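# Carry the paper-filled crate onto the yellow-taped spot

## Task

Bring the crate onto the area outlined by yellow tape so that it sits upright and entirely within the tape, with no part over it, and with every piece of paper still inside it. The robot must not topple or finish leaning, and the result must hold without the robot supporting the crate.

## Robot and tools

Robot: a Hello Robot Stretch 4, which has one arm. It has an omni-wheel base, a mast carrying a lift, a telescoping arm that extends straight forward, a three-joint wrist (yaw, pitch, roll) and a two-finger gripper. It is roughly 1.6 m tall; the base edge lies within 0.23 m of the base origin. Cameras: head_camera, head_left_camera, head_right_camera (on the head) and wrist_camera (on the gripper).

Frames: the base frame has its origin on the floor below the base centre, x forward, y left, z up. hand_pose is reported in this frame and marks a point between the open fingertips; with all wrist joints at zero its axes line up with the base frame. The printed hand position may be somewhat off. The odometry frame is the base frame as it was when the scene began. Angles are in radians, lengths in metres.

execute_actions(actions, cameras): actions is a list holding exactly one action, or empty (then it only reports state and images). An action contains "base", "joints" or both, optionally with "pace" and "contact_limits"; alternatively it is {"end_of_arm": "enable_torque"} alone. All motions in one action begin together and may finish at different times.
- base: exactly one relative command, an offset from where the base last measured itself. {"translate_m": d} drives straight, forward positive, -2 to 2 m. {"strafe_m": d} slides sideways, left positive, -2 to 2 m. {"rotate_rad": d} spins in place, counter-clockwise (left) positive, -3.2 to 3.2.
- joints: absolute targets, one number per named joint, any subset. lift_m 0 to 1.2 (height); arm_m 0 to 0.55 (extension); wrist_yaw_rad -1.134 to 4.276 (0 points forward, positive turns left, 3.14 is folded back, past 3.4 the arm may obstruct); wrist_pitch_rad -1.117 to 4.259 (0 level, 1.57 pointing down); wrist_roll_rad -1.117 to 4.259 (0 keeps fingers level, positive turns clockwise as seen from behind the gripper); gripper_m -0.038 to 0.141 (fingertip gap in metres; negative squeezes the tips together). Targets past a joint's range are clipped and reported; other bad values or unknown keys reject the whole call with no motion. Joints and the base left out of an action may keep pushing toward older targets.
- pace: "slow", "default", "fast" or "max"; base speeds 0.1/0.3/0.4/0.6 m/s and 1/2/3/4 rad/s respectively, reduced when the lift is above 0.2 m.
- contact_limits: {"arm_m": v}, v from 0 (gentlest) to 0.75 (firmest), default 0.5; the arm stops on contact beyond this.
- cameras: list of camera names or "all"; omitted or null gives all, [] gives none.
One action may last at most 15 s. If a call reports a stop, the remaining calls in that reply are skipped.

wait(seconds): 0 to 10; commands nothing and returns state and images.
zoom_image(camera, region): region [x0, y0, x1, y1] in pixels of that camera's latest full image, top-left is (0, 0), at most 504 by 504.
read_manual(section): returns licence texts only.
finished_scene(scene): ends the given scene (1 or 2) and reports success; irreversible. Only call it once the crate is resting correctly on its own.

Reading results: joint_positions gives current joints. base_status and joint_status say how each motion ended: "done" (for the base, wheels turned the commanded amount, slip included), "off_target", "contact_stop_at_<key>" (blocked; that part goes slack), "limit_stop_at_<name>" (e.g. own_body for self-collision, tilt when leaning past 6 degrees), "time_out", "torque_fault" (a wrist or gripper motor overloaded and went limp; send enable_torque). on_its_own lists things not commanded by this call; "held at" is a target, not a position. lidar_m: 12 horizontal distances from the base origin, sector 1 ahead, then counter-clockwise (4 left, 7 behind, 10 right); "-" is nothing seen or closer than 0.25 m. wrist_depth_mm: 7x7 grid of depths, 100 to 2000 mm, from top left. base_odometry counts wheel turns; a gap above about 0.1 rad between turned_by_wheels and turned_by_imu signals a collision or slip. base_tilt in degrees (forward, right positive). motor_effort is percent of maximum, with the peak of the last action in brackets; a loaded level gripper shifts wrist_pitch_rad effort away from 0; a firm grip shows in gripper_m effort.

Gripping: command a gap below the object's width; going further below squeezes harder and pulls the object toward the wrist. The gripper reading does not confirm a hold. If fingertips jam on a surface below, raise the lift. To unfold the wrist at the start, send lift_m 0.4 and wrist_yaw_rad 0 together.

Avoid: turning or driving with over 1 kg held and arm_m above 0.2, especially at fast paces (tipping risk); steady hard pushing or pulling, particularly with the gripper high or a high contact limit; tilting the gripper up while rolled (self-collision); pressing the gripper into things (torque faults); dropping, slamming or spilling the crate's paper. Something may occasionally nudge loose objects, so check the crate before finishing.

Each tool is called after "Request:" as name(argument=value, ...), one argument or row to a line, values as JSON.

## Session

Request:
execute_actions(
  actions=[],
)

Scene clock: 0.00 s.
base_odometry: x=+0.000 y=+0.000 heading=+0.000 (m, m, rad; odometry frame)
turned_by_wheels: +0.000 (rad since the last result)
turned_by_imu: +0.000 (rad since the last result)
base_tilt: forward=-0.8 right=+0.1 (deg)
lidar_m: 2.89 2.79 2.10 2.10 1.99 1.36 0.99 0.93 0.99 1.34 2.07 2.12
base_status: not commanded
joint_positions: lift_m=+0.226 arm_m=+0.003 wrist_yaw_rad=+3.115 wrist_pitch_rad=+0.018 wrist_roll_rad=+0.010 gripper_m=+0.057
joint_status: not commanded
motor_effort: lift_m=+19 arm_m=+0 wrist_yaw_rad=+0 wrist_pitch_rad=-2 wrist_roll_rad=-2 gripper_m=-3 wheel_0=+0 wheel_1=+0 wheel_2=+0 (%)
hand_pose: x=-0.1126 y=+0.0952 z=+0.3987 quat_wxyz=(+0.014, -0.009, +0.005, +1.000) (m; base frame)
wrist_depth_mm: - 136 1160 1336 1576 1983 - / - 136 1160 1336 1576 1983 - / - 129 217 1336 1618 1921 - / 112 134 281 1336 1576 1983 - / 878 991 1160 1336 1618 1921 - / 904 1008 211 1281 1537 1808 1983 / 891 946 1042 1078 189 1229 1205
pictures: head_camera, head_left_camera, head_right_camera, wrist_camera
Images, in order (width x height): head_camera 420x560, head_left_camera 420x672, head_right_camera 420x672, wrist_camera 616x392.

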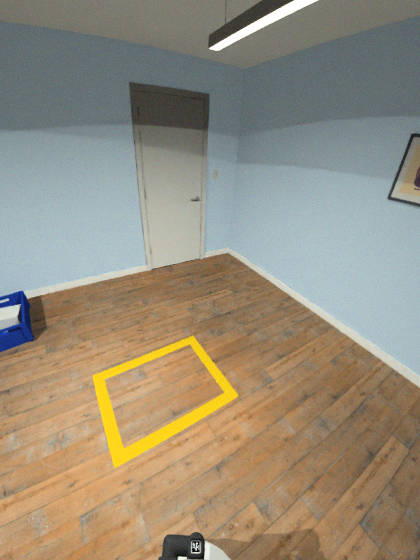

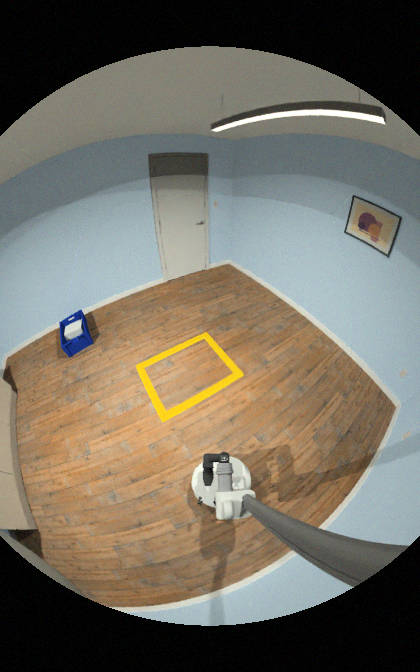

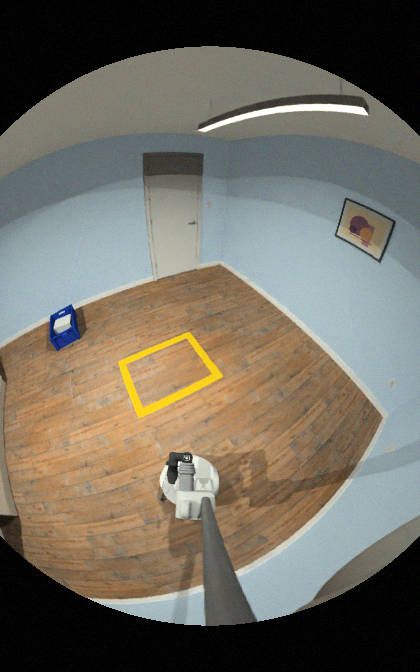

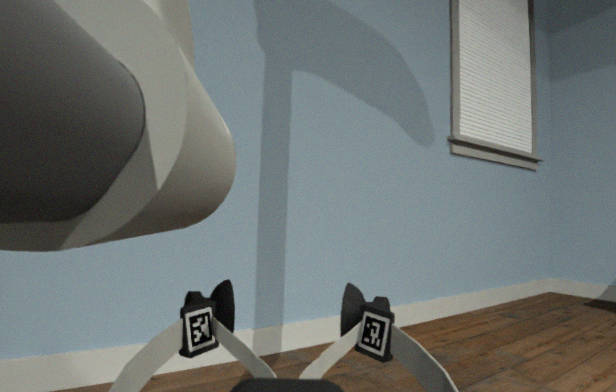

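Request:
execute_actions(
  actions=[
    {"base":{"rotate_rad":0.535},"joints":{"lift_m":0.4,"wrist_yaw_rad":0,"gripper_m":0.12},"pace":"fast"},
  ],
  cameras=[],
)

Request:
execute_actions(
  actions=[
    {"base":{"translate_m":1.1},"joints":{"wrist_pitch_rad":0.8},"pace":"fast"},
  ],
  cameras=[],
)

Request:
execute_actions(
  actions=[
    {"base":{"strafe_m":0.8},"pace":"fast"},
  ],
)

Scene clock: 3.47 s.
base_odometry: x=+0.000 y=+0.000 heading=+0.535 (m, m, rad; odometry frame)
turned_by_wheels: +0.535 (rad since the last result)
turned_by_imu: +0.527 (rad since the last result)
base_tilt: forward=-0.8 right=+0.0 (deg)
lidar_m: 2.78 2.11 2.07 1.98 1.35 0.99 0.94 0.98 1.35 2.07 2.17 2.87
base_status: done
joint_positions: lift_m=+0.400 arm_m=+0.003 wrist_yaw_rad=+0.000 wrist_pitch_rad=+0.018 wrist_roll_rad=+0.010 gripper_m=+0.120
joint_status: all done
motor_effort: lift_m=+20(23) arm_m=+0(0) wrist_yaw_rad=-2(6) wrist_pitch_rad=-5(5) wrist_roll_rad=-2(2) gripper_m=-4(5) wheel_0=+0(7) wheel_1=-1(5) wheel_2=+0(8) (%)
hand_pose: x=+0.4619 y=-0.0873 z=+0.5728 quat_wxyz=(+1.000, +0.005, +0.009, +0.000) (m; base frame)
wrist_depth_mm: - - - - - - - / - - - - - - - / - - - - - - - / - - - - - - - / - - - - - - - / 1756 208 - - - - - / 1464 1366 1397 1366 1464 1576 1618
pictures: none
No camera images: the call's "cameras" was empty. Leave "cameras" out to get every camera's image.

Scene clock: 7.57 s.
base_odometry: x=+0.946 y=+0.561 heading=+0.535 (m, m, rad; odometry frame)
turned_by_wheels: +0.000 (rad since the last result)
turned_by_imu: -0.002 (rad since the last result)
base_tilt: forward=-0.7 right=+0.2 (deg)
lidar_m: 1.67 1.07 1.25 2.00 2.09 2.13 2.05 2.14 2.14 2.08 2.16 1.76
base_status: done
joint_positions: lift_m=+0.400 arm_m=+0.003 wrist_yaw_rad=+0.000 wrist_pitch_rad=+0.801 wrist_roll_rad=+0.010 gripper_m=+0.120
joint_status: all done
motor_effort: lift_m=+21(21) arm_m=+0(0) wrist_yaw_rad=+0(2) wrist_pitch_rad=-1(2) wrist_roll_rad=+0(2) gripper_m=-2(2) wheel_0=+0(6) wheel_1=+0(9) wheel_2=+1(12) (%)
hand_pose: x=+0.3742 y=-0.0874 z=+0.3709 quat_wxyz=(+0.921, +0.005, +0.390, -0.002) (m; base frame)
wrist_depth_mm: 1182 1366 1366 1397 1397 1397 1397 / 1098 1182 1182 1229 1255 1336 1366 / 946 960 976 991 1025 1060 1078 / 788 820 820 842 854 866 891 / 691 707 715 732 741 750 759 / 609 208 627 640 634 661 668 / 549 539 554 549 564 585 597
pictures: none
No camera images: the call's "cameras" was empty. Leave "cameras" out to get every camera's image.

Scene clock: 10.80 s.
base_odometry: x=+0.539 y=+1.249 heading=+0.535 (m, m, rad; odometry frame)
turned_by_wheels: +0.000 (rad since the last result)
turned_by_imu: +0.001 (rad since the last result)
base_tilt: forward=-0.8 right=+0.0 (deg)
lidar_m: 0.86 1.76 1.26 1.19 1.26 2.11 2.04 2.11 2.94 2.89 2.38 1.76
base_status: done
joint_positions: lift_m=+0.400 arm_m=+0.003 wrist_yaw_rad=+0.000 wrist_pitch_rad=+0.801 wrist_roll_rad=+0.010 gripper_m=+0.120
joint_status: not commanded
motor_effort: lift_m=+20(20) arm_m=+0(0) wrist_yaw_rad=+1(0) wrist_pitch_rad=-1(1) wrist_roll_rad=-1(2) gripper_m=-1(4) wheel_0=+1(11) wheel_1=+1(12) wheel_2=+1(3) (%)
hand_pose: x=+0.3741 y=-0.0874 z=+0.3709 quat_wxyz=(+0.921, +0.005, +0.390, -0.002) (m; base frame)
wrist_depth_mm: 1366 1366 1118 1138 1397 1397 1397 / 1160 1078 946 891 1255 1336 1366 / 931 878 768 788 1025 1060 1078 / 798 798 820 842 854 878 904 / 691 699 723 723 750 759 768 / 603 208 634 640 634 661 668 / 549 544 549 549 564 585 591
pictures: head_camera, head_left_camera, head_right_camera, wrist_camera
camera_calibration (this result's frames):
wrist_camera: T_world_to_cam=[[-0.00869821, -0.998927, 0.0454857, -0.111495], [-0.691724, -0.0268374, -0.721663, 0.58945], [0.72211, -0.0377407, -0.690748, 0.207794], [0, 0, 0, 1]] pos_world=[0.256717, -0.087714, 0.573989]
Images, in order (width x height): head_camera 420x560, head_left_camera 420x672, head_right_camera 420x672, wrist_camera 616x392.

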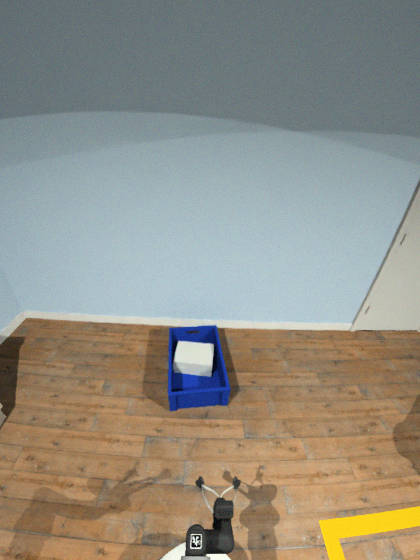

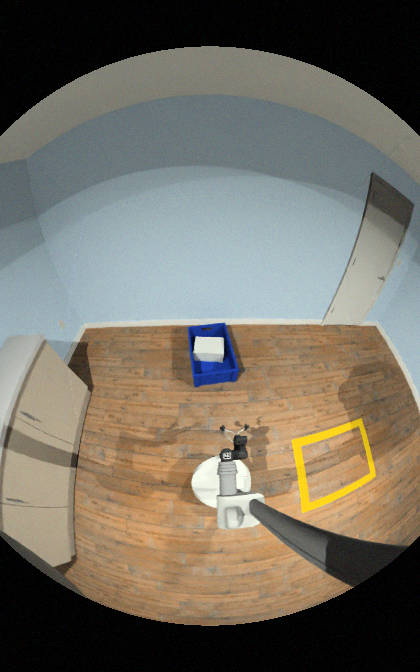

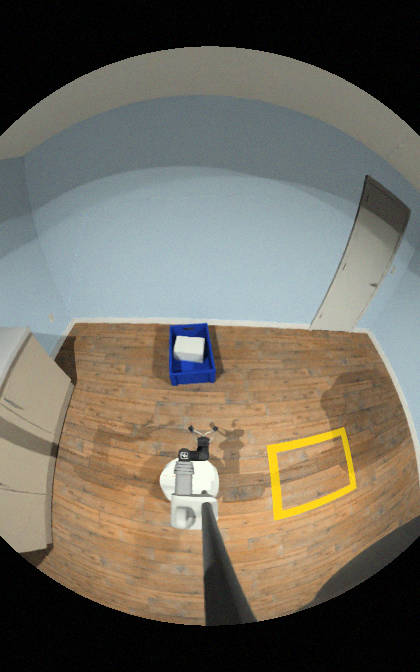

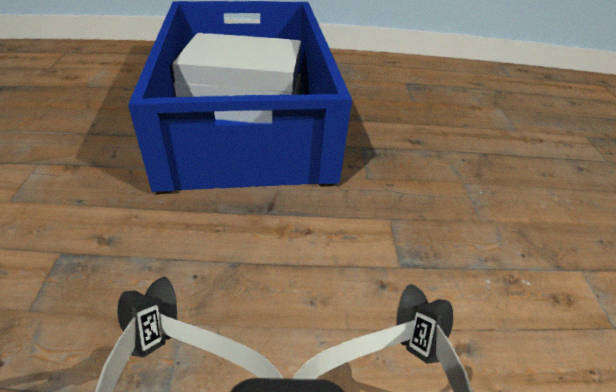

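Request:
execute_actions(
  actions=[
    {"base":{"strafe_m":0.09},"joints":{"wrist_pitch_rad":1.0,"wrist_roll_rad":1.57,"arm_m":0.1},"pace":"fast"},
  ],
  cameras=[],
)

Request:
execute_actions(
  actions=[
    {"base":{"translate_m":0.46},"pace":"fast"},
  ],
)

Scene clock: 13.43 s.
base_odometry: x=+0.493 y=+1.326 heading=+0.535 (m, m, rad; odometry frame)
turned_by_wheels: +0.000 (rad since the last result)
turned_by_imu: -0.001 (rad since the last result)
base_tilt: forward=-0.8 right=+0.2 (deg)
lidar_m: 0.83 1.76 1.17 1.10 1.16 2.12 2.04 2.15 2.93 2.97 2.35 0.94
base_status: done
joint_positions: lift_m=+0.400 arm_m=+0.099 wrist_yaw_rad=+0.000 wrist_pitch_rad=+1.001 wrist_roll_rad=+1.570 gripper_m=+0.120
joint_status: all done
motor_effort: lift_m=+20(21) arm_m=+8(8) wrist_yaw_rad=-2(0) wrist_pitch_rad=+1(0) wrist_roll_rad=-1(2) gripper_m=+0(1) wheel_0=+1(12) wheel_1=+2(9) wheel_2=+1(0) (%)
hand_pose: x=+0.4252 y=-0.0874 z=+0.3352 quat_wxyz=(+0.621, +0.620, +0.340, -0.339) (m; base frame)
wrist_depth_mm: 1078 878 732 627 549 488 445 / 1042 866 723 621 549 488 442 / 647 668 715 615 544 480 442 / 759 668 699 609 539 477 439 / 750 668 699 603 535 477 436 / 759 209 676 591 525 466 430 / 597 564 661 559 508 459 427
pictures: none
No camera images: the call's "cameras" was empty. Leave "cameras" out to get every camera's image.

Scene clock: 15.93 s.
base_odometry: x=+0.888 y=+1.561 heading=+0.535 (m, m, rad; odometry frame)
turned_by_wheels: +0.000 (rad since the last result)
turned_by_imu: -0.002 (rad since the last result)
base_tilt: forward=-0.8 right=+0.0 (deg)
lidar_m: 0.40 0.41 1.78 1.12 1.16 1.60 2.50 2.63 3.08 2.97 1.76 0.47
base_status: done
joint_positions: lift_m=+0.400 arm_m=+0.099 wrist_yaw_rad=+0.000 wrist_pitch_rad=+1.001 wrist_roll_rad=+1.570 gripper_m=+0.120
joint_status: not commanded
motor_effort: lift_m=+20(20) arm_m=+7(7) wrist_yaw_rad=-1(1) wrist_pitch_rad=+0(1) wrist_roll_rad=-1(1) gripper_m=-1(4) wheel_0=-1(7) wheel_1=-1(5) wheel_2=+0(10) (%)
hand_pose: x=+0.4253 y=-0.0874 z=+0.3352 quat_wxyz=(+0.621, +0.620, +0.340, -0.339) (m; base frame)
wrist_depth_mm: 842 878 732 627 554 488 445 / 854 866 715 375 517 488 445 / 831 539 500 521 449 484 442 / 661 603 569 603 445 480 439 / 676 574 530 603 427 477 436 / 668 209 544 591 317 466 430 / 627 525 508 554 314 459 430
pictures: head_camera, head_left_camera, head_right_camera, wrist_camera
camera_calibration (this result's frames):
wrist_camera: T_world_to_cam=[[-0.861659, -0.0369792, -0.506138, 0.522296], [-0.0124117, 0.998579, -0.0518279, 0.175261], [0.507336, -0.0383759, -0.860894, 0.294532], [0, 0, 0, 1]] pos_world=[0.30279, -0.144395, 0.526998]
Images, in order (width x height): head_camera 420x560, head_left_camera 420x672, head_right_camera 420x672, wrist_camera 616x392.

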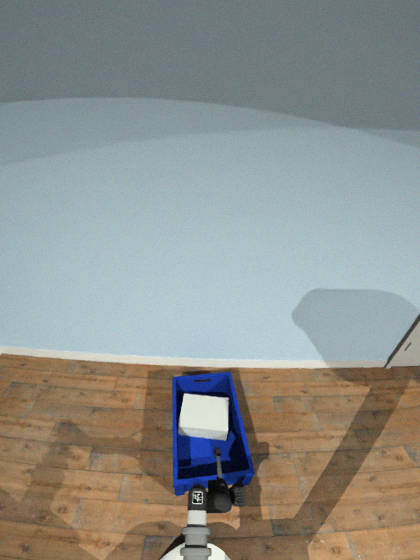

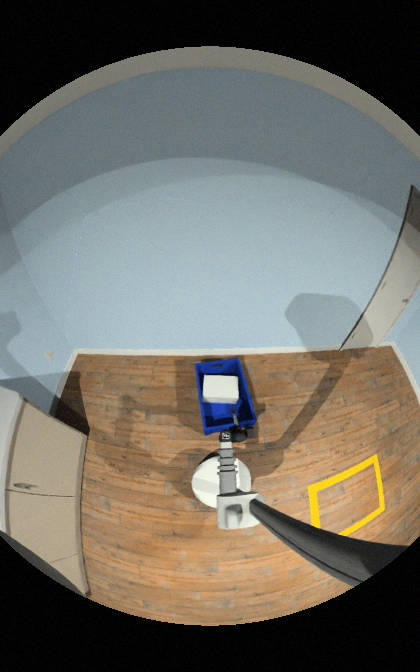

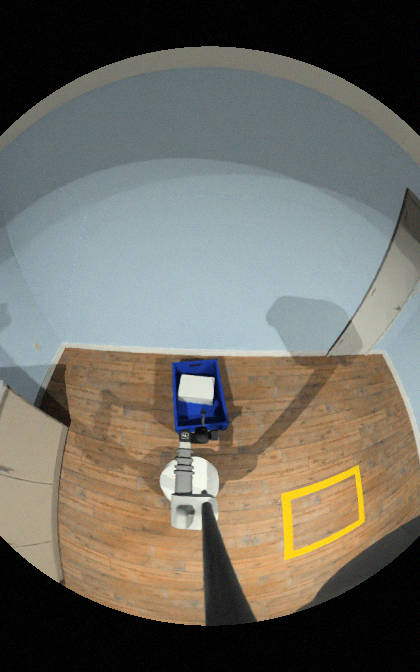

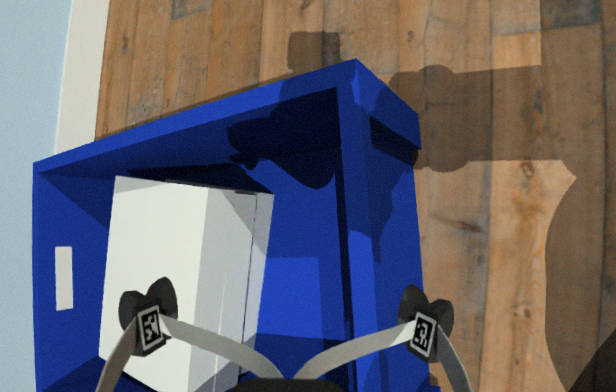

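Request:
execute_actions(
  actions=[
    {"joints":{"lift_m":0.25,"arm_m":0.11}},
  ],
  cameras=["wrist_camera"],
)

Request:
execute_actions(
  actions=[
    {"joints":{"gripper_m":-0.03}},
  ],
  cameras=["wrist_camera"],
)

Request:
execute_actions(
  actions=[
    {"base":{"translate_m":-0.4},"pace":"slow"},
  ],
  cameras=["wrist_camera","head_left_camera"],
)

Scene clock: 18.10 s.
base_odometry: x=+0.888 y=+1.561 heading=+0.535 (m, m, rad; odometry frame)
turned_by_wheels: +0.000 (rad since the last result)
turned_by_imu: -0.001 (rad since the last result)
base_tilt: forward=-0.9 right=+0.2 (deg)
lidar_m: 0.39 0.41 1.78 1.12 1.16 1.60 2.49 2.62 3.08 2.99 1.76 0.45
base_status: not commanded
joint_positions: lift_m=+0.250 arm_m=+0.109 wrist_yaw_rad=+0.000 wrist_pitch_rad=+1.001 wrist_roll_rad=+1.570 gripper_m=+0.120
joint_status: all done
motor_effort: lift_m=+17(20) arm_m=+8(7) wrist_yaw_rad=+1(1) wrist_pitch_rad=+0(1) wrist_roll_rad=+0(0) gripper_m=-3(3) wheel_0=-1(1) wheel_1=-1(1) wheel_2=+0(0) (%)
hand_pose: x=+0.4352 y=-0.0874 z=+0.1855 quat_wxyz=(+0.621, +0.620, +0.340, -0.339) (m; base frame)
wrist_depth_mm: 778 262 232 241 392 347 320 / 332 304 296 253 370 345 317 / 442 466 445 260 373 345 315 / 421 407 484 253 370 342 312 / 410 399 484 247 364 340 312 / 404 209 477 245 304 332 309 / 399 373 469 181 312 325 307
pictures: wrist_camera
camera_calibration (this result's frames):
wrist_camera: T_world_to_cam=[[-0.861678, -0.0368828, -0.506113, 0.455108], [-0.0123039, 0.99858, -0.0518233, 0.167595], [0.507306, -0.0384278, -0.860909, 0.16062], [0, 0, 0, 1]] pos_world=[0.312735, -0.144399, 0.3773]
Images, in order (width x height): wrist_camera 616x392.

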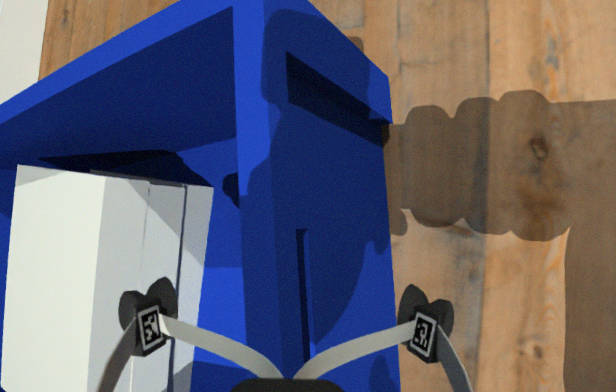

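Scene clock: 20.37 s.
base_odometry: x=+0.888 y=+1.561 heading=+0.536 (m, m, rad; odometry frame)
turned_by_wheels: +0.001 (rad since the last result)
turned_by_imu: +0.000 (rad since the last result)
base_tilt: forward=-0.7 right=+0.0 (deg)
lidar_m: 0.37 0.40 1.76 1.10 1.17 1.58 2.51 2.64 3.07 2.99 1.76 0.46
base_status: not commanded
joint_positions: lift_m=+0.249 arm_m=+0.110 wrist_yaw_rad=+0.008 wrist_pitch_rad=+1.001 wrist_roll_rad=+1.570 gripper_m=-0.029
joint_status: all done
on_its_own: wrist_yaw_rad is at rest, and its effort (-23) is outside its rest range (-13 to +13)
motor_effort: lift_m=+25(25) arm_m=+2(7) wrist_yaw_rad=-23(22) wrist_pitch_rad=+0(33) wrist_roll_rad=+0(1) gripper_m=-23(23) wheel_0=-2(2) wheel_1=-1(1) wheel_2=+8(8) (%)
hand_pose: x=+0.4369 y=-0.0862 z=+0.1848 quat_wxyz=(+0.622, +0.619, +0.342, -0.337) (m; base frame)
wrist_depth_mm: 741 255 233 200 377 345 317 / 319 309 317 195 336 343 314 / 430 496 473 190 362 340 312 / 410 379 469 186 359 336 310 / 397 384 473 182 349 336 309 / 392 392 459 181 340 334 304 / 389 151 178 176 172 325 304
pictures: wrist_camera
camera_calibration (this result's frames):
wrist_camera: T_world_to_cam=[[-0.861353, -0.0435212, -0.506138, 0.455588], [-0.0199962, 0.998456, -0.0518242, 0.169731], [0.507612, -0.0345181, -0.860894, 0.159391], [0, 0, 0, 1]] pos_world=[0.314907, -0.144139, 0.376606]
Images, in order (width x height): wrist_camera 616x392.

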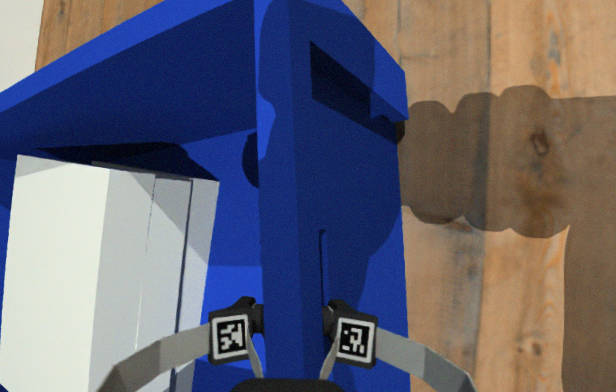

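Scene clock: 25.63 s.
base_odometry: x=+0.545 y=+1.357 heading=+0.536 (m, m, rad; odometry frame)
turned_by_wheels: +0.000 (rad since the last result)
turned_by_imu: +0.001 (rad since the last result)
base_tilt: forward=-0.9 right=+0.2 (deg)
lidar_m: 0.38 0.42 1.18 1.12 1.15 2.21 2.08 2.20 3.04 2.98 2.28 0.44
base_status: done
joint_positions: lift_m=+0.249 arm_m=+0.110 wrist_yaw_rad=+0.006 wrist_pitch_rad=+1.001 wrist_roll_rad=+1.570 gripper_m=-0.029
joint_status: not commanded
on_its_own: wrist_yaw_rad is at rest, and its effort (-17) is outside its rest range (-13 to +13)
motor_effort: lift_m=+26(26) arm_m=+2(2) wrist_yaw_rad=-17(24) wrist_pitch_rad=-1(1) wrist_roll_rad=-1(0) gripper_m=-23(27) wheel_0=-1(3) wheel_1=-2(6) wheel_2=+6(11) (%)
hand_pose: x=+0.4368 y=-0.0865 z=+0.1847 quat_wxyz=(+0.622, +0.619, +0.341, -0.337) (m; base frame)
wrist_depth_mm: 723 258 250 186 366 345 317 / 355 355 351 185 290 343 314 / 433 492 484 185 342 340 312 / 410 375 469 184 342 338 309 / 397 389 477 182 343 336 309 / 392 399 469 181 345 334 306 / 389 151 178 175 172 325 304
pictures: head_left_camera, wrist_camera
camera_calibration (this result's frames):
wrist_camera: T_world_to_cam=[[-0.861453, -0.0418205, -0.506112, 0.455591], [-0.0181294, 0.998501, -0.0516489, 0.169129], [0.507514, -0.0353176, -0.86092, 0.15936], [0, 0, 0, 1]] pos_world=[0.314659, -0.144194, 0.376512]
Images, in order (width x height): head_left_camera 420x672, wrist_camera 616x392.

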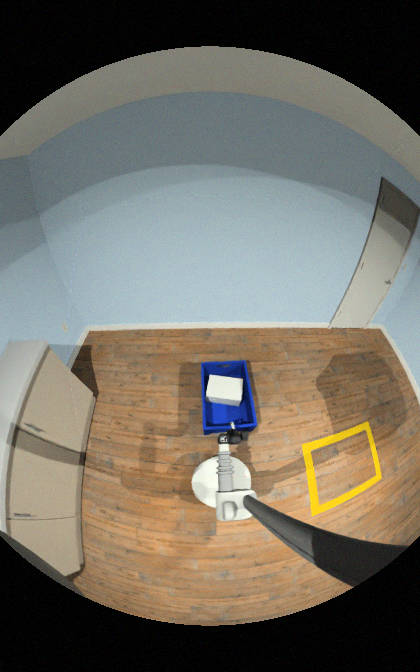

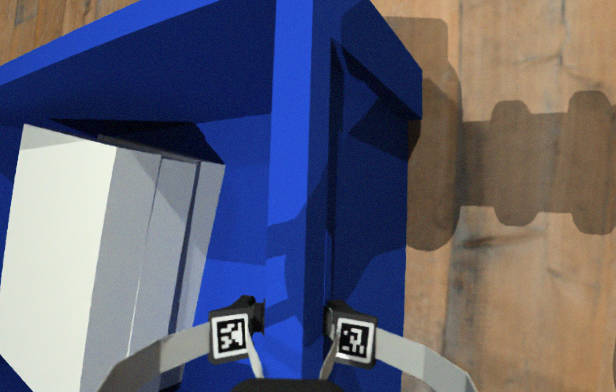

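Request:
execute_actions(
  actions=[
    {"base":{"translate_m":-0.075},"pace":"slow"},
  ],
  cameras=[],
)

Request:
execute_actions(
  actions=[
    {"base":{"rotate_rad":-0.25},"pace":"slow"},
  ],
  cameras=["head_left_camera"],
)

Scene clock: 28.30 s.
base_odometry: x=+0.480 y=+1.319 heading=+0.536 (m, m, rad; odometry frame)
turned_by_wheels: +0.000 (rad since the last result)
turned_by_imu: +0.000 (rad since the last result)
base_tilt: forward=-0.7 right=+0.0 (deg)
lidar_m: 0.40 0.42 1.18 1.11 1.17 2.10 2.03 2.13 2.92 2.97 2.36 0.43
base_status: done
joint_positions: lift_m=+0.249 arm_m=+0.110 wrist_yaw_rad=+0.006 wrist_pitch_rad=+1.001 wrist_roll_rad=+1.570 gripper_m=-0.029
joint_status: not commanded
on_its_own: wrist_yaw_rad is at rest, and its effort (-17) is outside its rest range (-13 to +13)
motor_effort: lift_m=+26(26) arm_m=+2(2) wrist_yaw_rad=-17(18) wrist_pitch_rad=-2(3) wrist_roll_rad=-2(1) gripper_m=-28(27) wheel_0=-1(5) wheel_1=-3(5) wheel_2=+7(10) (%)
hand_pose: x=+0.4367 y=-0.0865 z=+0.1846 quat_wxyz=(+0.622, +0.619, +0.341, -0.338) (m; base frame)
wrist_depth_mm: 715 262 252 186 300 343 319 / 359 359 355 184 289 343 314 / 433 496 488 183 340 340 312 / 407 373 469 184 342 336 310 / 397 387 469 182 343 336 309 / 392 402 469 180 347 332 306 / 389 151 179 176 172 325 306
pictures: none
No camera images: the call's "cameras" was empty. Leave "cameras" out to get every camera's image.

Scene clock: 29.57 s.
base_odometry: x=+0.480 y=+1.319 heading=+0.287 (m, m, rad; odometry frame)
turned_by_wheels: -0.249 (rad since the last result)
turned_by_imu: -0.245 (rad since the last result)
base_tilt: forward=-0.7 right=+0.1 (deg)
lidar_m: 0.35 0.33 1.31 1.13 1.11 1.31 2.03 2.04 2.40 2.98 2.98 0.47
base_status: done
joint_positions: lift_m=+0.249 arm_m=+0.110 wrist_yaw_rad=+0.012 wrist_pitch_rad=+1.004 wrist_roll_rad=+1.567 gripper_m=-0.029
joint_status: not commanded
on_its_own: wrist_yaw_rad is at rest, and its effort (-35) is outside its rest range (-13 to +13)
motor_effort: lift_m=+26(26) arm_m=+2(2) wrist_yaw_rad=-35(36) wrist_pitch_rad=-10(12) wrist_roll_rad=+6(7) gripper_m=-22(27) wheel_0=+7(9) wheel_1=+1(4) wheel_2=+6(10) (%)
hand_pose: x=+0.4365 y=-0.0855 z=+0.1842 quat_wxyz=(+0.623, +0.617, +0.345, -0.336) (m; base frame)
wrist_depth_mm: 741 609 224 439 387 343 317 / 723 257 216 309 384 343 314 / 304 304 206 306 379 342 312 / 343 407 421 266 373 338 310 / 436 496 473 242 357 336 309 / 392 377 436 182 312 332 306 / 389 247 175 173 174 324 304
pictures: head_left_camera
Images, in order (width x height): head_left_camera 420x672.

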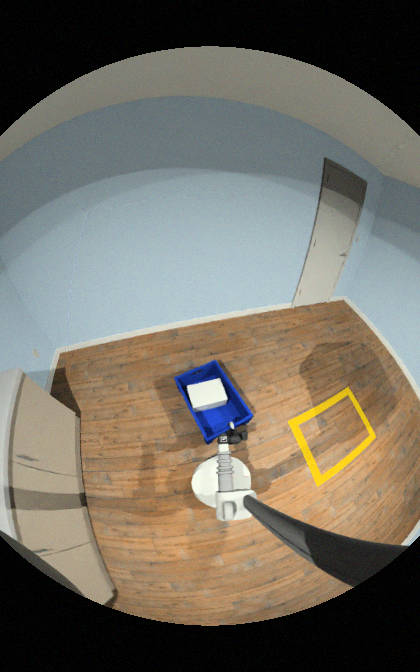

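Request:
execute_actions(
  actions=[
    {"base":{"translate_m":-0.5},"joints":{"arm_m":0.2,"wrist_yaw_rad":0.4},"pace":"slow"},
  ],
  cameras=["head_left_camera"],
)

Request:
execute_actions(
  actions=[
    {"base":{"strafe_m":-0.2},"joints":{"wrist_yaw_rad":0.8},"pace":"slow"},
  ],
  cameras=["head_left_camera"],
)

Scene clock: 36.73 s.
base_odometry: x=+0.001 y=+1.177 heading=+0.287 (m, m, rad; odometry frame)
turned_by_wheels: +0.000 (rad since the last result)
turned_by_imu: -0.001 (rad since the last result)
base_tilt: forward=-0.7 right=+0.1 (deg)
lidar_m: 0.49 0.47 1.16 0.98 0.99 1.72 1.54 1.56 1.84 3.09 3.07 0.56
base_status: done
joint_positions: lift_m=+0.249 arm_m=+0.199 wrist_yaw_rad=+0.402 wrist_pitch_rad=+1.004 wrist_roll_rad=+1.571 gripper_m=-0.029
joint_status: all done
motor_effort: lift_m=+28(28) arm_m=+3(12) wrist_yaw_rad=-6(43) wrist_pitch_rad=-11(54) wrist_roll_rad=-4(6) gripper_m=-24(25) wheel_0=-2(10) wheel_1=-3(2) wheel_2=+6(9) (%)
hand_pose: x=+0.5470 y=-0.0199 z=+0.1840 quat_wxyz=(+0.675, +0.539, +0.457, -0.210) (m; base frame)
wrist_depth_mm: 439 433 362 285 161 327 314 / 404 355 469 418 218 324 310 / 397 357 445 424 241 336 309 / 397 375 462 168 271 334 307 / 384 404 477 170 306 332 306 / 384 442 473 172 349 330 303 / 379 387 179 170 173 322 301
pictures: head_left_camera
Images, in order (width x height): head_left_camera 420x672.

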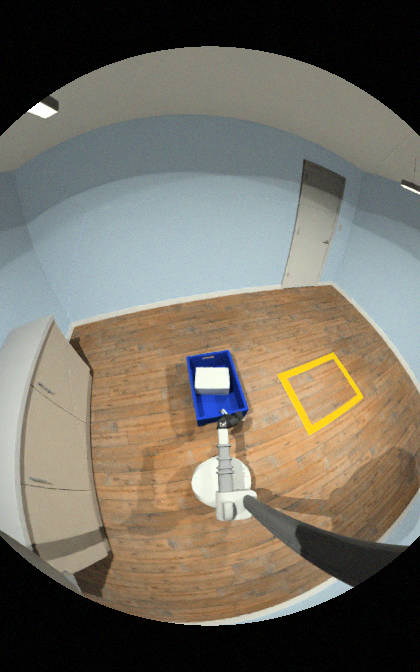

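Scene clock: 39.87 s.
base_odometry: x=+0.058 y=+0.986 heading=+0.288 (m, m, rad; odometry frame)
turned_by_wheels: +0.001 (rad since the last result)
turned_by_imu: +0.001 (rad since the last result)
base_tilt: forward=-0.8 right=+0.1 (deg)
lidar_m: 0.55 0.43 1.37 1.19 1.18 1.70 1.50 1.50 1.78 2.88 2.87 2.56
base_status: done
joint_positions: lift_m=+0.249 arm_m=+0.199 wrist_yaw_rad=+0.802 wrist_pitch_rad=+1.006 wrist_roll_rad=+1.572 gripper_m=-0.029
joint_status: all done
motor_effort: lift_m=+26(28) arm_m=+3(4) wrist_yaw_rad=-4(27) wrist_pitch_rad=-15(36) wrist_roll_rad=-8(8) gripper_m=-20(24) wheel_0=+4(6) wheel_1=-1(11) wheel_2=+6(2) (%)
hand_pose: x=+0.5405 y=+0.0501 z=+0.1839 quat_wxyz=(+0.703, +0.438, +0.556, -0.073) (m; base frame)
wrist_depth_mm: 410 389 455 324 154 227 312 / 402 342 430 424 156 287 310 / 397 355 442 421 161 329 309 / 397 379 462 418 244 334 307 / 387 418 477 167 293 330 304 / 397 452 462 169 349 329 303 / 349 357 179 170 174 322 301
pictures: head_left_camera
Images, in order (width x height): head_left_camera 420x672.

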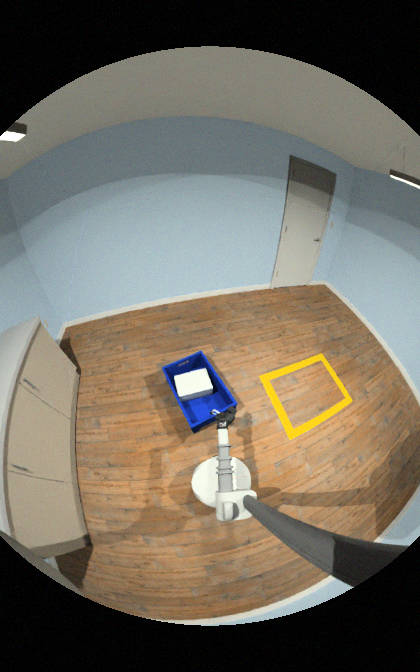

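Request:
execute_actions(
  actions=[
    {"base":{"strafe_m":-0.25},"joints":{"wrist_yaw_rad":1.3},"pace":"slow"},
  ],
  cameras=["head_left_camera"],
)

Request:
execute_actions(
  actions=[
    {"base":{"rotate_rad":0.25},"joints":{"wrist_yaw_rad":1.1,"arm_m":0.25},"pace":"slow"},
  ],
  cameras=[],
)

Request:
execute_actions(
  actions=[
    {"base":{"strafe_m":-0.5},"joints":{"wrist_yaw_rad":1.45},"pace":"slow"},
  ],
  cameras=["head_left_camera"],
)

Scene clock: 44.80 s.
base_odometry: x=+0.129 y=+0.746 heading=+0.289 (m, m, rad; odometry frame)
turned_by_wheels: +0.001 (rad since the last result)
turned_by_imu: +0.001 (rad since the last result)
base_tilt: forward=-0.8 right=+0.0 (deg)
lidar_m: 0.56 0.40 1.66 1.42 1.40 1.65 1.45 1.44 1.71 2.63 2.66 2.61
base_status: done
joint_positions: lift_m=+0.249 arm_m=+0.199 wrist_yaw_rad=+1.299 wrist_pitch_rad=+1.006 wrist_roll_rad=+1.572 gripper_m=-0.029
joint_status: all done
motor_effort: lift_m=+27(27) arm_m=+3(3) wrist_yaw_rad=+3(31) wrist_pitch_rad=-16(29) wrist_roll_rad=-7(11) gripper_m=-24(25) wheel_0=+6(7) wheel_1=-2(6) wheel_2=+7(8) (%)
hand_pose: x=+0.4960 y=+0.1252 z=+0.1838 quat_wxyz=(+0.699, +0.288, +0.646, +0.102) (m; base frame)
wrist_depth_mm: 413 340 375 418 298 140 301 / 404 340 377 424 375 185 307 / 399 359 449 421 150 297 309 / 399 399 473 418 154 329 306 / 402 459 480 415 265 330 303 / 359 413 445 168 349 329 303 / 309 320 178 171 174 320 301
pictures: head_left_camera
Images, in order (width x height): head_left_camera 420x672.

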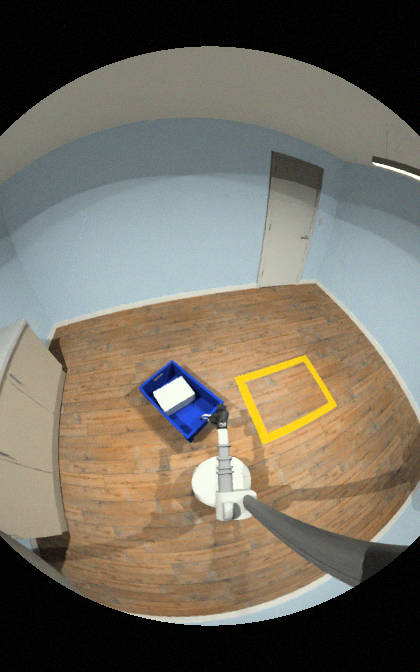

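Scene clock: 46.50 s.
base_odometry: x=+0.129 y=+0.746 heading=+0.538 (m, m, rad; odometry frame)
turned_by_wheels: +0.249 (rad since the last result)
turned_by_imu: +0.244 (rad since the last result)
base_tilt: forward=-0.8 right=+0.0 (deg)
lidar_m: 0.60 0.48 1.47 1.43 1.49 1.49 1.44 1.51 2.09 2.62 2.79 2.40
base_status: done
joint_positions: lift_m=+0.249 arm_m=+0.248 wrist_yaw_rad=+1.101 wrist_pitch_rad=+1.016 wrist_roll_rad=+1.572 gripper_m=-0.030
joint_status: all done
on_its_own: wrist_pitch_rad is at rest, and its effort (-45) is outside its rest range (-23 to +23)
motor_effort: lift_m=+26(27) arm_m=+11(10) wrist_yaw_rad=-4(34) wrist_pitch_rad=-45(76) wrist_roll_rad=-6(8) gripper_m=-15(26) wheel_0=+0(16) wheel_1=-1(4) wheel_2=-6(18) (%)
hand_pose: x=+0.5657 y=+0.0958 z=+0.1824 quat_wxyz=(+0.706, +0.347, +0.616, +0.029) (m; base frame)
wrist_depth_mm: 397 329 320 410 373 236 - / 392 334 368 413 375 133 - / 384 355 452 418 370 135 300 / 387 418 477 415 364 319 306 / 370 439 469 413 149 330 304 / 319 370 436 186 178 327 303 / 283 307 174 163 174 317 301
pictures: none
No camera images: the call's "cameras" was empty. Leave "cameras" out to get every camera's image.

Scene clock: 52.63 s.
base_odometry: x=+0.386 y=+0.317 heading=+0.540 (m, m, rad; odometry frame)
turned_by_wheels: +0.001 (rad since the last result)
turned_by_imu: +0.002 (rad since the last result)
base_tilt: forward=-0.8 right=+0.0 (deg)
lidar_m: 0.60 0.39 0.67 1.91 2.05 1.50 1.44 1.52 2.10 2.14 2.28 2.36
base_status: done
joint_positions: lift_m=+0.249 arm_m=+0.249 wrist_yaw_rad=+1.451 wrist_pitch_rad=+1.007 wrist_roll_rad=+1.572 gripper_m=-0.029
joint_status: all done
motor_effort: lift_m=+29(29) arm_m=+4(11) wrist_yaw_rad=-3(52) wrist_pitch_rad=-19(45) wrist_roll_rad=-5(27) gripper_m=-27(26) wheel_0=+9(11) wheel_1=+1(8) wheel_2=+6(4) (%)
hand_pose: x=+0.5255 y=+0.1425 z=+0.1835 quat_wxyz=(+0.690, +0.237, +0.666, +0.155) (m; base frame)
wrist_depth_mm: 407 382 462 340 153 240 309 / 402 340 424 421 156 303 307 / 394 355 445 421 167 327 306 / 397 379 462 418 249 330 304 / 387 418 480 165 293 330 303 / 394 445 466 169 349 327 301 / 347 353 179 169 172 320 300
pictures: head_left_camera
Images, in order (width x height): head_left_camera 420x672.

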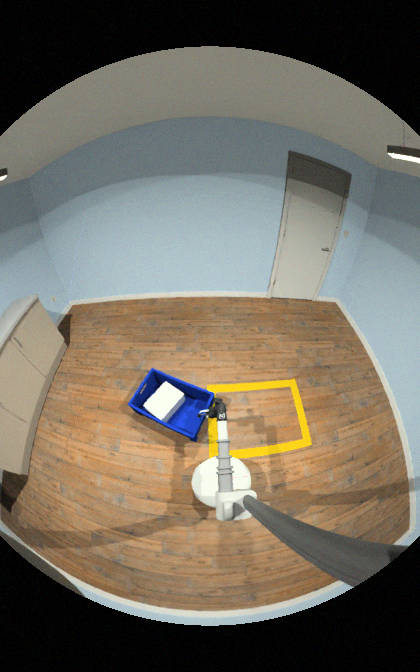

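Request:
execute_actions(
  actions=[
    {"base":{"strafe_m":-0.81},"joints":{"wrist_yaw_rad":1.65,"arm_m":0.27},"pace":"slow"},
  ],
  cameras=["head_left_camera","head_camera"],
)

action 0: "base": strafe_m = -0.81 would last too long for one action: at the pace "slow" strafe_m can be at most 0.78 in either direction: name a faster pace, or command the rest in another action

Request:
execute_actions(
  actions=[
    {"base":{"strafe_m":-0.81},"joints":{"wrist_yaw_rad":1.65,"arm_m":0.27}},
  ],
  cameras=["head_left_camera","head_camera"],
)

Scene clock: 57.43 s.
base_odometry: x=+0.803 y=-0.377 heading=+0.541 (m, m, rad; odometry frame)
turned_by_wheels: +0.001 (rad since the last result)
turned_by_imu: +0.009 (rad since the last result)
base_tilt: forward=-0.7 right=+0.1 (deg)
lidar_m: 0.60 0.35 0.47 2.74 2.03 1.51 1.46 1.54 1.38 1.33 1.41 1.96
base_status: done
joint_positions: lift_m=+0.249 arm_m=+0.269 wrist_yaw_rad=+1.653 wrist_pitch_rad=+1.007 wrist_roll_rad=+1.571 gripper_m=-0.029
joint_status: all done
motor_effort: lift_m=+32(31) arm_m=+5(9) wrist_yaw_rad=-8(15) wrist_pitch_rad=-17(27) wrist_roll_rad=-5(6) gripper_m=-20(26) wheel_0=+9(19) wheel_1=+3(3) wheel_2=+6(8) (%)
hand_pose: x=+0.5146 y=+0.1608 z=+0.1834 quat_wxyz=(+0.671, +0.169, +0.687, +0.224) (m; base frame)
wrist_depth_mm: 384 357 327 255 213 330 309 / 415 469 469 168 251 330 306 / 399 357 452 167 271 332 306 / 402 373 459 169 290 332 304 / 389 397 469 171 312 330 303 / 387 418 477 170 340 327 300 / 387 402 179 167 171 322 300
pictures: head_camera, head_left_camera
Images, in order (width x height): head_camera 420x560, head_left_camera 420x672.

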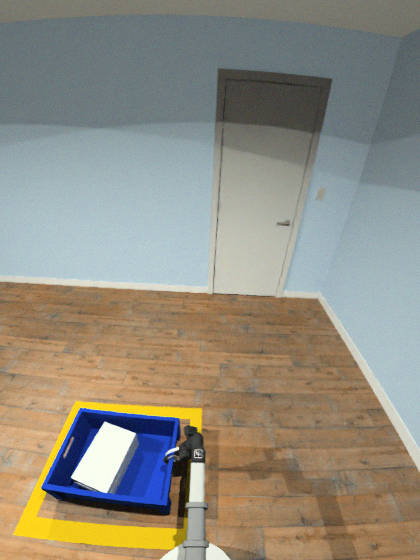

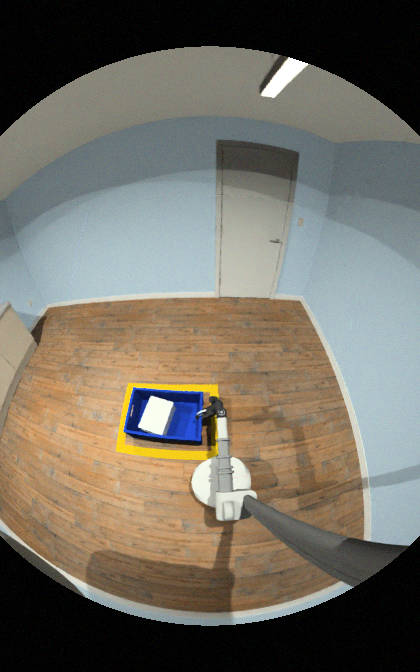

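Request:
execute_actions(
  actions=[
    {"joints":{"gripper_m":0.06}},
  ],
  cameras=[],
)

Request:
execute_actions(
  actions=[
    {"joints":{"lift_m":0.75,"arm_m":0.5},"pace":"slow"},
  ],
  cameras=[],
)

Request:
execute_actions(
  actions=[
    {"base":{"strafe_m":0.55},"joints":{"wrist_pitch_rad":1.45},"pace":"fast"},
  ],
)

Scene clock: 59.60 s.
base_odometry: x=+0.803 y=-0.377 heading=+0.540 (m, m, rad; odometry frame)
turned_by_wheels: -0.001 (rad since the last result)
turned_by_imu: -0.002 (rad since the last result)
base_tilt: forward=-0.7 right=+0.1 (deg)
lidar_m: 0.65 0.36 0.46 2.74 2.03 1.51 1.45 1.56 1.40 1.32 1.42 1.96
base_status: not commanded
joint_positions: lift_m=+0.250 arm_m=+0.269 wrist_yaw_rad=+1.651 wrist_pitch_rad=+0.997 wrist_roll_rad=+1.570 gripper_m=+0.060
joint_status: all done
motor_effort: lift_m=+19(31) arm_m=+4(4) wrist_yaw_rad=-2(9) wrist_pitch_rad=+11(18) wrist_roll_rad=-2(4) gripper_m=-1(21) wheel_0=+1(9) wheel_1=+1(3) wheel_2=-2(6) (%)
hand_pose: x=+0.5147 y=+0.1631 z=+0.1859 quat_wxyz=(+0.670, +0.173, +0.686, +0.227) (m; base frame)
wrist_depth_mm: 362 332 307 255 208 345 320 / 469 462 477 359 242 338 317 / 436 370 459 436 270 345 315 / 433 379 473 180 287 342 314 / 418 394 484 181 306 340 310 / 413 415 462 182 330 338 307 / 402 404 459 178 185 332 307
pictures: none
No camera images: the call's "cameras" was empty. Leave "cameras" out to get every camera's image.

Scene clock: 61.07 s.
base_odometry: x=+0.803 y=-0.377 heading=+0.540 (m, m, rad; odometry frame)
turned_by_wheels: +0.000 (rad since the last result)
turned_by_imu: +0.000 (rad since the last result)
base_tilt: forward=-0.7 right=+0.1 (deg)
lidar_m: 0.63 0.36 0.48 2.73 2.05 1.52 1.46 1.54 1.38 1.32 1.41 1.98
base_status: not commanded
joint_positions: lift_m=+0.284 arm_m=+0.294 wrist_yaw_rad=+1.651 wrist_pitch_rad=+1.012 wrist_roll_rad=+1.570 gripper_m=+0.060
joint_status: lift_m contact_stop (moved +0.034 of +0.500); arm_m contact_stop_at_lift_m (moved +0.025 of +0.231)
on_its_own: arm_m is held at +0.294, not at your +0.500, since a contact_stop; lift_m is slack since a contact_stop (your +0.750 is given up); wrist_pitch_rad is at rest, and its effort (-32) is outside its rest range (-23 to +23)
motor_effort: lift_m=+25(37) arm_m=+1(8) wrist_yaw_rad=-2(10) wrist_pitch_rad=-32(45) wrist_roll_rad=-2(1) gripper_m=-10(18) wheel_0=+4(6) wheel_1=+1(2) wheel_2=+0(4) (%)
hand_pose: x=+0.5398 y=+0.1594 z=+0.2180 quat_wxyz=(+0.671, +0.167, +0.687, +0.222) (m; base frame)
wrist_depth_mm: 375 304 270 236 211 370 338 / 466 466 427 355 235 362 338 / 459 394 496 459 286 366 336 / 462 394 488 459 301 366 334 / 449 404 500 455 324 364 332 / 445 413 469 205 309 359 330 / 439 404 484 203 183 355 329
pictures: none
No camera images: the call's "cameras" was empty. Leave "cameras" out to get every camera's image.

not run: a stop came earlier in this reply.

Outer finger catches under the rim; back off along the gripper axis.

Request:
execute_actions(
  actions=[
    {"base":{"strafe_m":-0.025},"joints":{"lift_m":0.27,"gripper_m":0.14},"pace":"slow"},
  ],
  cameras=[],
)

Request:
execute_actions(
  actions=[
    {"joints":{"lift_m":0.5},"pace":"slow"},
  ],
  cameras=[],
)

Request:
execute_actions(
  actions=[
    {"base":{"strafe_m":0.6},"joints":{"wrist_pitch_rad":1.45,"lift_m":0.75,"arm_m":0.52},"pace":"fast"},
  ],
)

Scene clock: 65.33 s.
base_odometry: x=+0.815 y=-0.398 heading=+0.540 (m, m, rad; odometry frame)
turned_by_wheels: +0.000 (rad since the last result)
turned_by_imu: -0.001 (rad since the last result)
base_tilt: forward=-0.8 right=+0.1 (deg)
lidar_m: 0.65 0.35 0.48 2.76 2.04 1.51 1.46 1.55 1.37 1.30 1.38 1.93
base_status: done
joint_positions: lift_m=+0.270 arm_m=+0.294 wrist_yaw_rad=+1.650 wrist_pitch_rad=+1.001 wrist_roll_rad=+1.570 gripper_m=+0.140
joint_status: all done
on_its_own: arm_m is held at +0.294, not at your +0.500, since a contact_stop
motor_effort: lift_m=+16(20) arm_m=+1(1) wrist_yaw_rad=-1(6) wrist_pitch_rad=-1(24) wrist_roll_rad=-3(2) gripper_m=-1(6) wheel_0=+0(7) wheel_1=-1(3) wheel_2=-1(3) (%)
hand_pose: x=+0.5397 y=+0.1621 z=+0.2055 quat_wxyz=(+0.670, +0.171, +0.686, +0.226) (m; base frame)
wrist_depth_mm: 574 304 260 207 282 366 332 / 466 455 402 210 289 364 332 / 462 404 504 209 342 362 330 / 466 404 492 209 364 359 329 / 449 413 504 211 379 357 325 / 445 203 508 210 340 343 324 / 439 452 492 164 373 340 322
pictures: none
No camera images: the call's "cameras" was empty. Leave "cameras" out to get every camera's image.

Scene clock: 67.90 s.
base_odometry: x=+0.815 y=-0.398 heading=+0.540 (m, m, rad; odometry frame)
turned_by_wheels: +0.000 (rad since the last result)
turned_by_imu: -0.001 (rad since the last result)
base_tilt: forward=-0.7 right=+0.1 (deg)
lidar_m: 0.65 0.34 0.47 2.76 2.05 1.51 1.46 1.54 1.36 1.30 1.37 1.91
base_status: not commanded
joint_positions: lift_m=+0.500 arm_m=+0.294 wrist_yaw_rad=+1.650 wrist_pitch_rad=+1.001 wrist_roll_rad=+1.570 gripper_m=+0.140
joint_status: all done
on_its_own: arm_m is held at +0.294, not at your +0.500, since a contact_stop
motor_effort: lift_m=+21(22) arm_m=+1(1) wrist_yaw_rad=-2(1) wrist_pitch_rad=-1(1) wrist_roll_rad=-1(1) gripper_m=-1(2) wheel_0=+0(0) wheel_1=-1(0) wheel_2=+0(1) (%)
hand_pose: x=+0.5397 y=+0.1621 z=+0.4351 quat_wxyz=(+0.670, +0.171, +0.686, +0.226) (m; base frame)
wrist_depth_mm: 1308 1042 866 750 654 574 530 / 1255 991 831 715 627 574 521 / 1229 750 661 691 535 559 521 / 1229 768 627 683 634 564 517 / 1182 723 621 691 627 564 517 / 1182 204 627 699 407 544 512 / 1182 917 525 164 410 539 508
pictures: none
No camera images: the call's "cameras" was empty. Leave "cameras" out to get every camera's image.

Scene clock: 70.63 s.
base_odometry: x=+0.507 y=+0.116 heading=+0.540 (m, m, rad; odometry frame)
turned_by_wheels: +0.000 (rad since the last result)
turned_by_imu: -0.001 (rad since the last result)
base_tilt: forward=-0.7 right=+0.1 (deg)
lidar_m: 0.32 0.35 2.24 2.16 1.99 1.50 1.43 1.54 1.99 1.90 0.48 0.36
base_status: done
joint_positions: lift_m=+0.750 arm_m=+0.519 wrist_yaw_rad=+1.650 wrist_pitch_rad=+1.450 wrist_roll_rad=+1.570 gripper_m=+0.140
joint_status: all done
motor_effort: lift_m=+20(23) arm_m=+7(8) wrist_yaw_rad=+0(2) wrist_pitch_rad=+2(5) wrist_roll_rad=-1(2) gripper_m=-4(2) wheel_0=-1(11) wheel_1=-1(7) wheel_2=-1(3) (%)
hand_pose: x=+0.7740 y=+0.0416 z=+0.6417 quat_wxyz=(+0.704, +0.015, +0.707, +0.071) (m; base frame)
wrist_depth_mm: 946 917 891 878 854 842 831 / 931 917 891 878 866 842 831 / 917 917 891 866 842 831 820 / 904 904 878 866 854 831 809 / 917 891 878 854 854 831 820 / 917 204 878 842 676 621 741 / 904 878 866 165 676 809 732
pictures: head_camera, head_left_camera, head_right_camera, wrist_camera
camera_calibration (this result's frames):
wrist_camera: T_world_to_cam=[[0.114866, -0.989993, -0.0819782, -0.00567179], [-0.992875, -0.111782, -0.0412744, 0.864941], [0.0316977, 0.0861351, -0.995779, 0.835955], [0, 0, 0, 1]] pos_world=[0.832932, 0.019065, 0.867662]
Images, in order (width x height): head_camera 420x560, head_left_camera 420x672, head_right_camera 420x672, wrist_camera 616x392.

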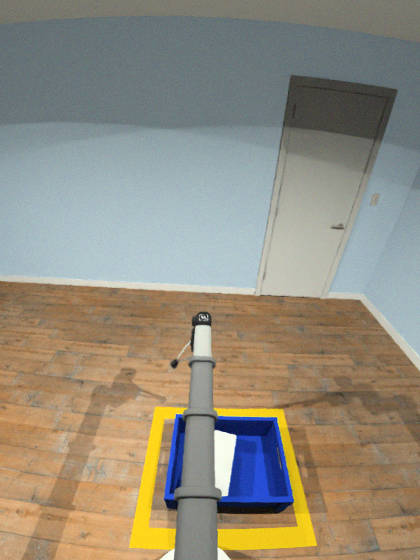

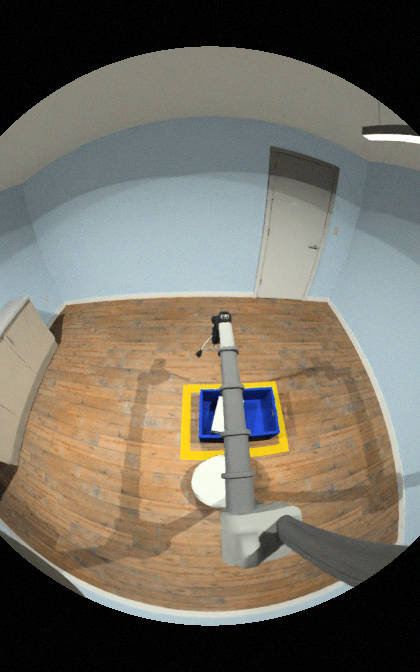

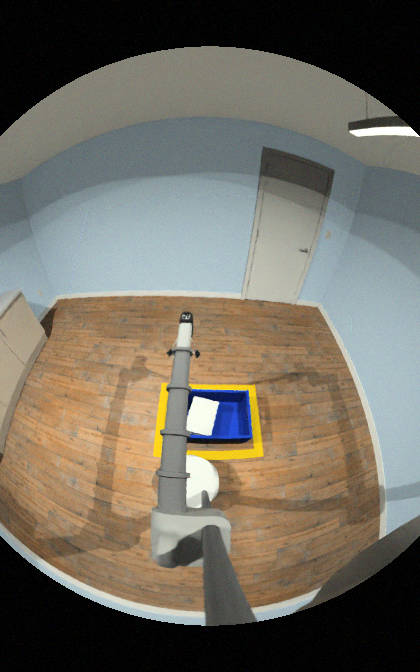

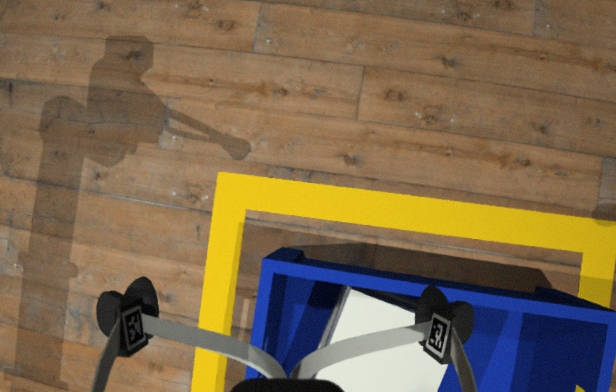

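Request:
finished_scene(
  scene=1,
)

The scene is finished: the task was done.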